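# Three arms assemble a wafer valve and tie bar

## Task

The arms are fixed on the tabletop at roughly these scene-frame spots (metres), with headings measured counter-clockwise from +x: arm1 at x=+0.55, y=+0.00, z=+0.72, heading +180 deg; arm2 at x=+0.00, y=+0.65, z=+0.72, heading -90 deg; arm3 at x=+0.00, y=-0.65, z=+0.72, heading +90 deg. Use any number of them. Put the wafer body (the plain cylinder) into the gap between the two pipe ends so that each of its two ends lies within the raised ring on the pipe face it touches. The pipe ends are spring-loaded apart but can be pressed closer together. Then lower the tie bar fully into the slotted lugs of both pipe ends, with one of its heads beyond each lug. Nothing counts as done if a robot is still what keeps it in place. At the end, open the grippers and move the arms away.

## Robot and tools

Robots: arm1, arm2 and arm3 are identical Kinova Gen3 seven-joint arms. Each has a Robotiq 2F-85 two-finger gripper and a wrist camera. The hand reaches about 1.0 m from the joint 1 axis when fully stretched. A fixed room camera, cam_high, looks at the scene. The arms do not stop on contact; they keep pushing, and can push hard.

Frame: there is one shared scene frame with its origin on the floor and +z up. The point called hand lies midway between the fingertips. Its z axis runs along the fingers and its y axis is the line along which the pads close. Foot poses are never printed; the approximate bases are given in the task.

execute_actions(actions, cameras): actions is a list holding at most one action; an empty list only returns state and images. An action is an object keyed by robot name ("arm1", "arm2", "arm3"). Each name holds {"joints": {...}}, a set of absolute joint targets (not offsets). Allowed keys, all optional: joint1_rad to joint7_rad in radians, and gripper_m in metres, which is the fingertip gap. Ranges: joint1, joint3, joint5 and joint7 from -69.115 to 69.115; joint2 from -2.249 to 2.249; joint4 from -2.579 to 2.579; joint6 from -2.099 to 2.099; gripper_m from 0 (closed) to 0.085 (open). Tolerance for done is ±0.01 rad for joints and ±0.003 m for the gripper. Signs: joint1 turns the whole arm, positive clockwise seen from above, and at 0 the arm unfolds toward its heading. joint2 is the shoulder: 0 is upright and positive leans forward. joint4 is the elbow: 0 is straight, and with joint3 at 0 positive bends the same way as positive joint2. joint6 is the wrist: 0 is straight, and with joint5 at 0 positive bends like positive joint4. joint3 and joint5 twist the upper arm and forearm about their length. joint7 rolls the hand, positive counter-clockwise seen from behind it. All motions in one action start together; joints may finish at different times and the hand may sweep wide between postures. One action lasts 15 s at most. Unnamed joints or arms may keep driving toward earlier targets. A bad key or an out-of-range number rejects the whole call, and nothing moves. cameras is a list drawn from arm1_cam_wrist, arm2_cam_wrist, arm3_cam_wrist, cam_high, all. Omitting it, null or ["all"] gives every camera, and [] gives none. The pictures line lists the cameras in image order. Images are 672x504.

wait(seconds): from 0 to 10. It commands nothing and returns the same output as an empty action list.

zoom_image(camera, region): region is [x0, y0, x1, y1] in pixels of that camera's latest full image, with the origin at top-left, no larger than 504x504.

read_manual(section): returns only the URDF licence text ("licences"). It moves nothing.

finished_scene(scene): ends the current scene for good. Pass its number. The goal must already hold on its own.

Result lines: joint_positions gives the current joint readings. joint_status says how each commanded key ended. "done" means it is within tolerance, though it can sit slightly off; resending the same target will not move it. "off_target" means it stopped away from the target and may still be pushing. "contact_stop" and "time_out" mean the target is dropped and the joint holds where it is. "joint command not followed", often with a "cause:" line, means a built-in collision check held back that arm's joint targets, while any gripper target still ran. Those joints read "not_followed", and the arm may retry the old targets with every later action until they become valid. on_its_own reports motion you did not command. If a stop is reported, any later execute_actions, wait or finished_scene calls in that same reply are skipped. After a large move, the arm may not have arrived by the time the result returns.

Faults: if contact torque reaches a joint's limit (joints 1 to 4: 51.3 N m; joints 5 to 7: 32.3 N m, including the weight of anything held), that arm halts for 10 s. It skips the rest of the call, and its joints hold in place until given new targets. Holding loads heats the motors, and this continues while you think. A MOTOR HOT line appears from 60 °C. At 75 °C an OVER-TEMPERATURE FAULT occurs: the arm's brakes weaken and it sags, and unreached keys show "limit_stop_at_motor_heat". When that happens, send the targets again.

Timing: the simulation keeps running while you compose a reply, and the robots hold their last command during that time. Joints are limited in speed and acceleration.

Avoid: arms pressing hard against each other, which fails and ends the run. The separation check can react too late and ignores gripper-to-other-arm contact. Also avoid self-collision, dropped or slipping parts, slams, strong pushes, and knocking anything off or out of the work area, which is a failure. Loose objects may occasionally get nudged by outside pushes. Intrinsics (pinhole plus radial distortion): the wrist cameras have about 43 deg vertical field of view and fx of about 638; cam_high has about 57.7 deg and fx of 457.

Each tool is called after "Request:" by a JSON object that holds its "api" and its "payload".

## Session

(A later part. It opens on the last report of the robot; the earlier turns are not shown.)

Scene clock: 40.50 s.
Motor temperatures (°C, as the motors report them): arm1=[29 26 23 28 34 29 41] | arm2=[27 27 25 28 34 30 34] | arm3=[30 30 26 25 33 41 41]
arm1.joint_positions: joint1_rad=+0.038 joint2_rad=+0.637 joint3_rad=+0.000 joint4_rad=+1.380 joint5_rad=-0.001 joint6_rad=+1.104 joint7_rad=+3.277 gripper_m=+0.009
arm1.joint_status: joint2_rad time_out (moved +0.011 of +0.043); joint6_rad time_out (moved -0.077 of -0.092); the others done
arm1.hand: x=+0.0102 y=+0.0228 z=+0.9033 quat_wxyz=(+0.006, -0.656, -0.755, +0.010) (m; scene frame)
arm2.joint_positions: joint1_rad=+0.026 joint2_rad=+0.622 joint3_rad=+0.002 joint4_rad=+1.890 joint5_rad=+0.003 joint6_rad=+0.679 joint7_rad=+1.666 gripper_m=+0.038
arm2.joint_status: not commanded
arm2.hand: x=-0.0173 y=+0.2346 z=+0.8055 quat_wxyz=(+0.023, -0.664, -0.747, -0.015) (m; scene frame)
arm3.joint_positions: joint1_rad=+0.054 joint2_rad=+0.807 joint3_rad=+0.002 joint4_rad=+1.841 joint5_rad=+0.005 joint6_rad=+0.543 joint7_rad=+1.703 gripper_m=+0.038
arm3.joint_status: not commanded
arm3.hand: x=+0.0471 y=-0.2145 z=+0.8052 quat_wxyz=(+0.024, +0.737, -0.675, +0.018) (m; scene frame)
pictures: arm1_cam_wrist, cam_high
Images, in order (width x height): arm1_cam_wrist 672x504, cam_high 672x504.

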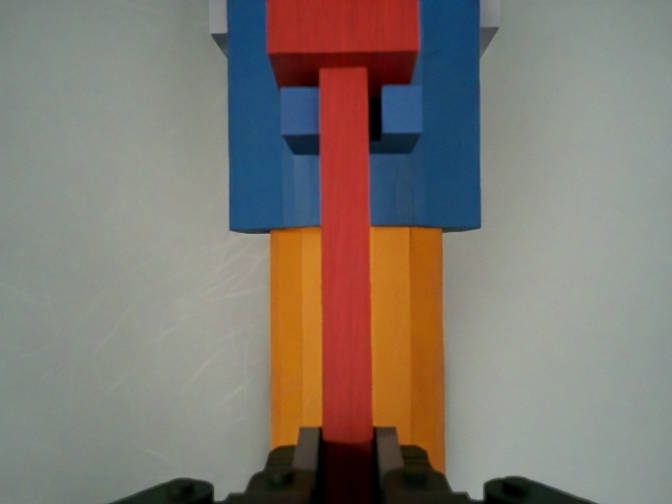

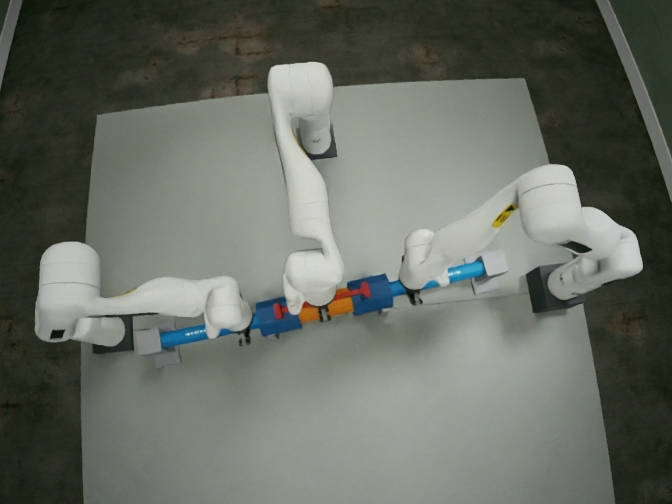

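Same state as before; pull toward -y while pressing.

Request:
{"api": "execute_actions", "payload": {"actions": [{"arm1":{"joints":{"joint1_rad":0.026,"joint2_rad":0.662,"joint4_rad":1.388,"joint6_rad":1.092}}}], "cameras": ["cam_high","arm1_cam_wrist"]}}

Request:
{"api": "zoom_image", "payload": {"camera": "cam_high", "region": [240, 260, 420, 340]}}

Scene clock: 42.47 s.
Motor temperatures (°C, as the motors report them): arm1=[29 26 23 28 34 29 41] | arm2=[27 27 25 28 34 30 34] | arm3=[30 30 26 25 33 41 41]
arm1.joint_positions: joint1_rad=+0.035 joint2_rad=+0.636 joint3_rad=+0.002 joint4_rad=+1.382 joint5_rad=+0.000 joint6_rad=+1.101 joint7_rad=+3.276 gripper_m=+0.009
arm1.joint_status: joint2_rad time_out (moved -0.001 of +0.025); the others done
arm1.hand: x=+0.0101 y=+0.0219 z=+0.9033 quat_wxyz=(+0.007, -0.655, -0.756, +0.010) (m; scene frame)
arm2.joint_positions: joint1_rad=+0.026 joint2_rad=+0.622 joint3_rad=+0.002 joint4_rad=+1.890 joint5_rad=+0.003 joint6_rad=+0.679 joint7_rad=+1.666 gripper_m=+0.038
arm2.joint_status: not commanded
arm2.hand: x=-0.0173 y=+0.2345 z=+0.8055 quat_wxyz=(+0.023, -0.665, -0.747, -0.015) (m; scene frame)
arm3.joint_positions: joint1_rad=+0.054 joint2_rad=+0.807 joint3_rad=+0.002 joint4_rad=+1.841 joint5_rad=+0.005 joint6_rad=+0.543 joint7_rad=+1.703 gripper_m=+0.038
arm3.joint_status: not commanded
arm3.hand: x=+0.0471 y=-0.2145 z=+0.8052 quat_wxyz=(+0.024, +0.737, -0.675, +0.018) (m; scene frame)
pictures: arm1_cam_wrist, cam_high
Images, in order (width x height): arm1_cam_wrist 672x504, cam_high 672x504.

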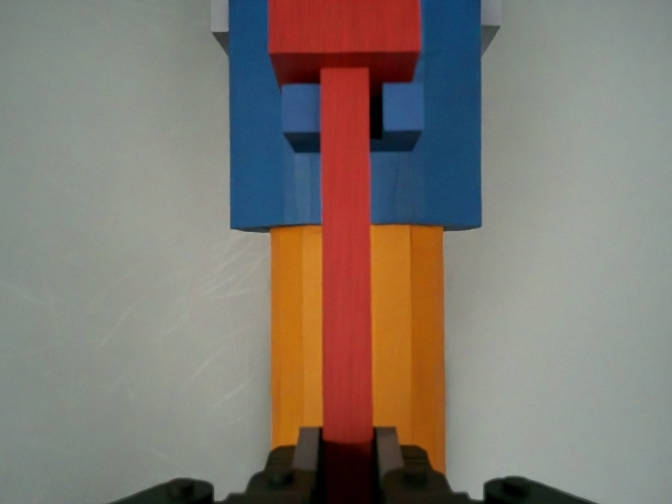

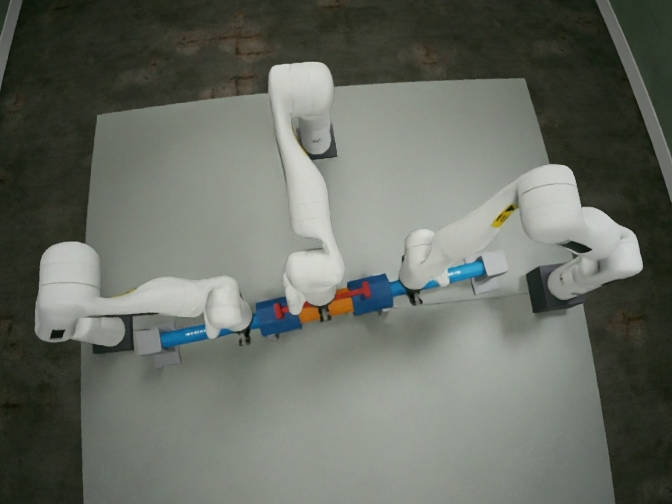

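Region (240, 260, 420, 340) of cam_high's 672x504 image, scaled by 2.800, with more detail than that image has.

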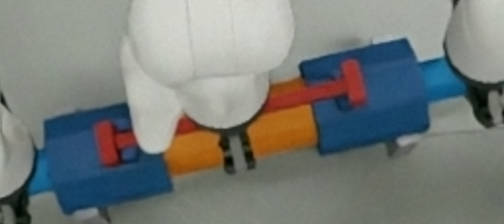

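Request:
{"api": "execute_actions", "payload": {"actions": [{"arm1":{"joints":{"joint1_rad":0.02,"joint2_rad":0.655,"joint4_rad":1.40,"joint6_rad":1.087}},"arm2":{"joints":{"joint2_rad":0.65,"joint4_rad":1.815,"joint6_rad":0.67}},"arm3":{"joints":{"joint2_rad":0.83,"joint4_rad":1.755,"joint6_rad":0.53}}}], "cameras": ["cam_high","arm1_cam_wrist"]}}

Request:
{"api": "zoom_image", "payload": {"camera": "cam_high", "region": [240, 260, 420, 340]}}

Scene clock: 44.93 s.
Motor temperatures (°C, as the motors report them): arm1=[29 26 23 28 34 29 41] | arm2=[27 27 25 28 34 31 34] | arm3=[30 30 26 26 33 41 41]
arm1.joint_positions: joint1_rad=+0.024 joint2_rad=+0.648 joint3_rad=+0.005 joint4_rad=+1.396 joint5_rad=+0.005 joint6_rad=+1.086 joint7_rad=+3.277 gripper_m=+0.009
arm1.joint_status: all done
arm1.hand: x=+0.0126 y=+0.0188 z=+0.8931 quat_wxyz=(+0.005, -0.651, -0.759, +0.005) (m; scene frame)
arm2.joint_positions: joint1_rad=+0.026 joint2_rad=+0.636 joint3_rad=+0.002 joint4_rad=+1.860 joint5_rad=+0.004 joint6_rad=+0.721 joint7_rad=+1.666 gripper_m=+0.038
arm2.joint_status: joint2_rad time_out (moved +0.014 of +0.028); joint4_rad time_out (moved -0.030 of -0.075); joint6_rad time_out (moved +0.042 of -0.009)
arm2.hand: x=-0.0172 y=+0.2338 z=+0.8055 quat_wxyz=(+0.032, -0.664, -0.747, -0.025) (m; scene frame)
arm3.joint_positions: joint1_rad=+0.053 joint2_rad=+0.819 joint3_rad=+0.002 joint4_rad=+1.810 joint5_rad=+0.005 joint6_rad=+0.587 joint7_rad=+1.704 gripper_m=+0.038
arm3.joint_status: joint2_rad time_out (moved +0.011 of +0.023); joint4_rad time_out (moved -0.031 of -0.086); joint6_rad time_out (moved +0.044 of -0.013)
arm3.hand: x=+0.0469 y=-0.2134 z=+0.8053 quat_wxyz=(+0.034, +0.738, -0.674, +0.026) (m; scene frame)
pictures: arm1_cam_wrist, cam_high
Images, in order (width x height): arm1_cam_wrist 672x504, cam_high 672x504.

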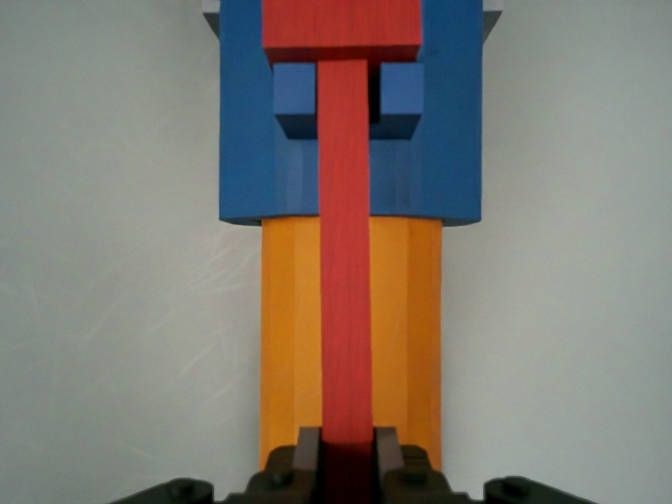

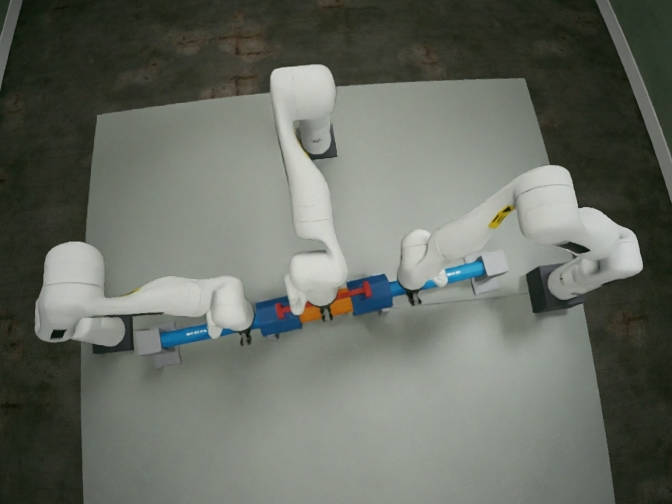

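Region (240, 260, 420, 340) of cam_high's 672x504 image, scaled by 2.800, with more detail than that image has.

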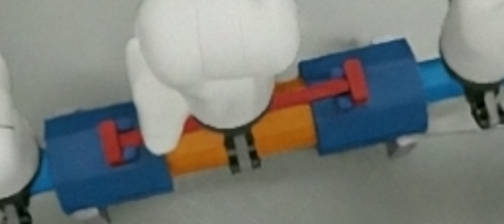

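Press down a bit more, then release.

Request:
{"api": "execute_actions", "payload": {"actions": [{"arm1":{"joints":{"joint2_rad":0.664,"joint4_rad":1.406,"joint6_rad":1.072}}}], "cameras": []}}

Scene clock: 46.70 s.
Motor temperatures (°C, as the motors report them): arm1=[29 26 23 28 34 29 41] | arm2=[27 27 25 28 34 31 34] | arm3=[30 30 26 26 33 41 41]
arm1.joint_positions: joint1_rad=+0.024 joint2_rad=+0.647 joint3_rad=+0.004 joint4_rad=+1.401 joint5_rad=+0.003 joint6_rad=+1.076 joint7_rad=+3.276 gripper_m=+0.009
arm1.joint_status: joint2_rad time_out (moved -0.001 of +0.016); the others done
arm1.hand: x=+0.0115 y=+0.0180 z=+0.8924 quat_wxyz=(+0.007, -0.651, -0.759, +0.008) (m; scene frame)
arm2.joint_positions: joint1_rad=+0.026 joint2_rad=+0.636 joint3_rad=+0.002 joint4_rad=+1.860 joint5_rad=+0.003 joint6_rad=+0.721 joint7_rad=+1.666 gripper_m=+0.038
arm2.joint_status: not commanded
arm2.hand: x=-0.0172 y=+0.2334 z=+0.8055 quat_wxyz=(+0.032, -0.664, -0.747, -0.024) (m; scene frame)
arm3.joint_positions: joint1_rad=+0.053 joint2_rad=+0.819 joint3_rad=+0.002 joint4_rad=+1.810 joint5_rad=+0.005 joint6_rad=+0.587 joint7_rad=+1.704 gripper_m=+0.038
arm3.joint_status: not commanded
arm3.hand: x=+0.0469 y=-0.2134 z=+0.8053 quat_wxyz=(+0.034, +0.738, -0.674, +0.026) (m; scene frame)
pictures: none
No camera images: the call's "cameras" was empty. Leave "cameras" out to get every camera's image.

Request:
{"api": "execute_actions", "payload": {"actions": [{"arm1":{"joints":{"gripper_m":0.05}}}], "cameras": []}}

Request:
{"api": "execute_actions", "payload": {"actions": [{"arm1":{"joints":{"joint2_rad":0.45,"joint4_rad":1.3,"joint6_rad":1.39}}}], "cameras": ["cam_high"]}}

Request:
{"api": "zoom_image", "payload": {"camera": "cam_high", "region": [240, 260, 420, 340]}}

Scene clock: 47.77 s.
Motor temperatures (°C, as the motors report them): arm1=[29 26 23 28 34 29 41] | arm2=[27 27 25 28 34 31 34] | arm3=[30 30 26 26 33 41 41]
arm1.joint_positions: joint1_rad=+0.020 joint2_rad=+0.650 joint3_rad=+0.000 joint4_rad=+1.402 joint5_rad=+0.000 joint6_rad=+1.074 joint7_rad=+3.277 gripper_m=+0.050
arm1.joint_status: all done
arm1.hand: x=+0.0117 y=+0.0131 z=+0.8905 quat_wxyz=(+0.004, -0.648, -0.761, +0.009) (m; scene frame)
arm2.joint_positions: joint1_rad=+0.026 joint2_rad=+0.636 joint3_rad=+0.002 joint4_rad=+1.860 joint5_rad=+0.003 joint6_rad=+0.721 joint7_rad=+1.666 gripper_m=+0.038
arm2.joint_status: not commanded
arm2.hand: x=-0.0172 y=+0.2334 z=+0.8055 quat_wxyz=(+0.032, -0.664, -0.747, -0.024) (m; scene frame)
arm3.joint_positions: joint1_rad=+0.053 joint2_rad=+0.819 joint3_rad=+0.002 joint4_rad=+1.810 joint5_rad=+0.005 joint6_rad=+0.587 joint7_rad=+1.704 gripper_m=+0.038
arm3.joint_status: not commanded
arm3.hand: x=+0.0469 y=-0.2134 z=+0.8053 quat_wxyz=(+0.034, +0.738, -0.674, +0.026) (m; scene frame)
pictures: none
No camera images: the call's "cameras" was empty. Leave "cameras" out to get every camera's image.

Scene clock: 48.97 s.
Motor temperatures (°C, as the motors report them): arm1=[29 26 23 28 34 29 41] | arm2=[27 27 25 28 34 31 34] | arm3=[30 30 26 26 33 41 41]
arm1.joint_positions: joint1_rad=+0.020 joint2_rad=+0.450 joint3_rad=+0.000 joint4_rad=+1.300 joint5_rad=+0.000 joint6_rad=+1.390 joint7_rad=+3.277 gripper_m=+0.050
arm1.joint_status: all done
arm1.hand: x=+0.0573 y=+0.0152 z=+1.0235 quat_wxyz=(-0.001, -0.648, -0.761, +0.004) (m; scene frame)
arm2.joint_positions: joint1_rad=+0.026 joint2_rad=+0.636 joint3_rad=+0.002 joint4_rad=+1.860 joint5_rad=+0.003 joint6_rad=+0.721 joint7_rad=+1.666 gripper_m=+0.038
arm2.joint_status: not commanded
arm2.hand: x=-0.0172 y=+0.2334 z=+0.8055 quat_wxyz=(+0.032, -0.664, -0.747, -0.024) (m; scene frame)
arm3.joint_positions: joint1_rad=+0.053 joint2_rad=+0.819 joint3_rad=+0.002 joint4_rad=+1.810 joint5_rad=+0.005 joint6_rad=+0.587 joint7_rad=+1.704 gripper_m=+0.038
arm3.joint_status: not commanded
arm3.hand: x=+0.0469 y=-0.2134 z=+0.8053 quat_wxyz=(+0.034, +0.738, -0.674, +0.026) (m; scene frame)
pictures: cam_high
Images, in order (width x height): cam_high 672x504.

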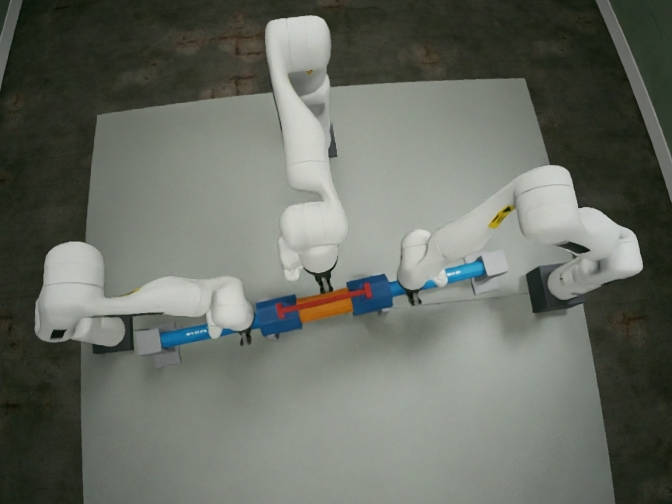

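Region (240, 260, 420, 340) of cam_high's 672x504 image, scaled by 2.800, with more detail than that image has.

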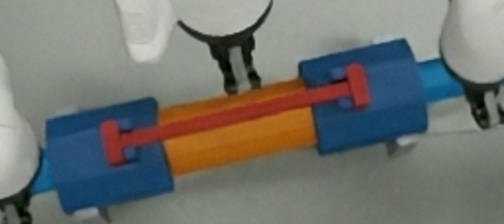

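Request:
{"api": "execute_actions", "payload": {"actions": [{"arm1":{"joints":{"joint2_rad":-0.2,"joint4_rad":1.6,"joint6_rad":1.74}},"arm2":{"joints":{"gripper_m":0.085}},"arm3":{"joints":{"gripper_m":0.085}}}], "cameras": []}}

Request:
{"api": "execute_actions", "payload": {"actions": [{"arm2":{"joints":{"joint2_rad":0.2,"joint4_rad":1.7,"joint6_rad":1.24}},"arm3":{"joints":{"joint2_rad":0.3,"joint4_rad":1.88,"joint6_rad":0.96}}}], "cameras": ["cam_high"]}}

Scene clock: 50.93 s.
Motor temperatures (°C, as the motors report them): arm1=[29 26 23 28 34 29 41] | arm2=[27 27 25 28 34 31 34] | arm3=[30 30 26 26 33 41 41]
arm1.joint_positions: joint1_rad=+0.020 joint2_rad=-0.200 joint3_rad=+0.000 joint4_rad=+1.600 joint5_rad=+0.000 joint6_rad=+1.740 joint7_rad=+3.277 gripper_m=+0.050
arm1.joint_status: all done
arm1.hand: x=+0.3237 y=+0.0227 z=+1.1658 quat_wxyz=(-0.001, -0.648, -0.761, +0.004) (m; scene frame)
arm2.joint_positions: joint1_rad=+0.024 joint2_rad=+0.638 joint3_rad=+0.000 joint4_rad=+1.855 joint5_rad=+0.000 joint6_rad=+0.717 joint7_rad=+1.664 gripper_m=+0.085
arm2.joint_status: all done
arm2.hand: x=-0.0145 y=+0.2302 z=+0.8054 quat_wxyz=(+0.028, -0.664, -0.746, -0.023) (m; scene frame)
arm3.joint_positions: joint1_rad=+0.052 joint2_rad=+0.820 joint3_rad=+0.000 joint4_rad=+1.807 joint5_rad=+0.000 joint6_rad=+0.585 joint7_rad=+1.700 gripper_m=+0.085
arm3.joint_status: all done
arm3.hand: x=+0.0447 y=-0.2110 z=+0.8052 quat_wxyz=(+0.033, +0.736, -0.676, +0.023) (m; scene frame)
pictures: none
No camera images: the call's "cameras" was empty. Leave "cameras" out to get every camera's image.

Scene clock: 52.67 s.
Motor temperatures (°C, as the motors report them): arm1=[29 26 23 28 34 29 41] | arm2=[27 27 25 28 34 31 34] | arm3=[30 30 26 26 33 41 41]
arm1.joint_positions: joint1_rad=+0.020 joint2_rad=-0.200 joint3_rad=+0.000 joint4_rad=+1.600 joint5_rad=+0.000 joint6_rad=+1.740 joint7_rad=+3.277 gripper_m=+0.050
arm1.joint_status: not commanded
arm1.hand: x=+0.3237 y=+0.0227 z=+1.1659 quat_wxyz=(-0.001, -0.648, -0.761, +0.004) (m; scene frame)
arm2.joint_positions: joint1_rad=+0.024 joint2_rad=+0.200 joint3_rad=+0.000 joint4_rad=+1.700 joint5_rad=+0.000 joint6_rad=+1.240 joint7_rad=+1.664 gripper_m=+0.085
arm2.joint_status: all done
arm2.hand: x=-0.0132 y=+0.2669 z=+1.0279 quat_wxyz=(+0.004, -0.665, -0.747, +0.002) (m; scene frame)
arm3.joint_positions: joint1_rad=+0.052 joint2_rad=+0.300 joint3_rad=+0.000 joint4_rad=+1.880 joint5_rad=+0.000 joint6_rad=+0.960 joint7_rad=+1.700 gripper_m=+0.085
arm3.joint_status: all done
arm3.hand: x=+0.0437 y=-0.2668 z=+1.0134 quat_wxyz=(+0.006, +0.736, -0.677, +0.000) (m; scene frame)
pictures: cam_high
Images, in order (width x height): cam_high 672x504.

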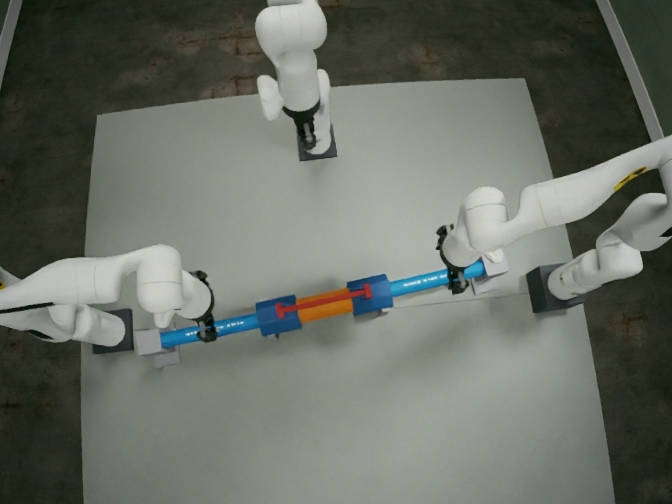

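Request:
{"api": "finished_scene", "payload": {"scene": 2}}

The scene is finished: the task was done.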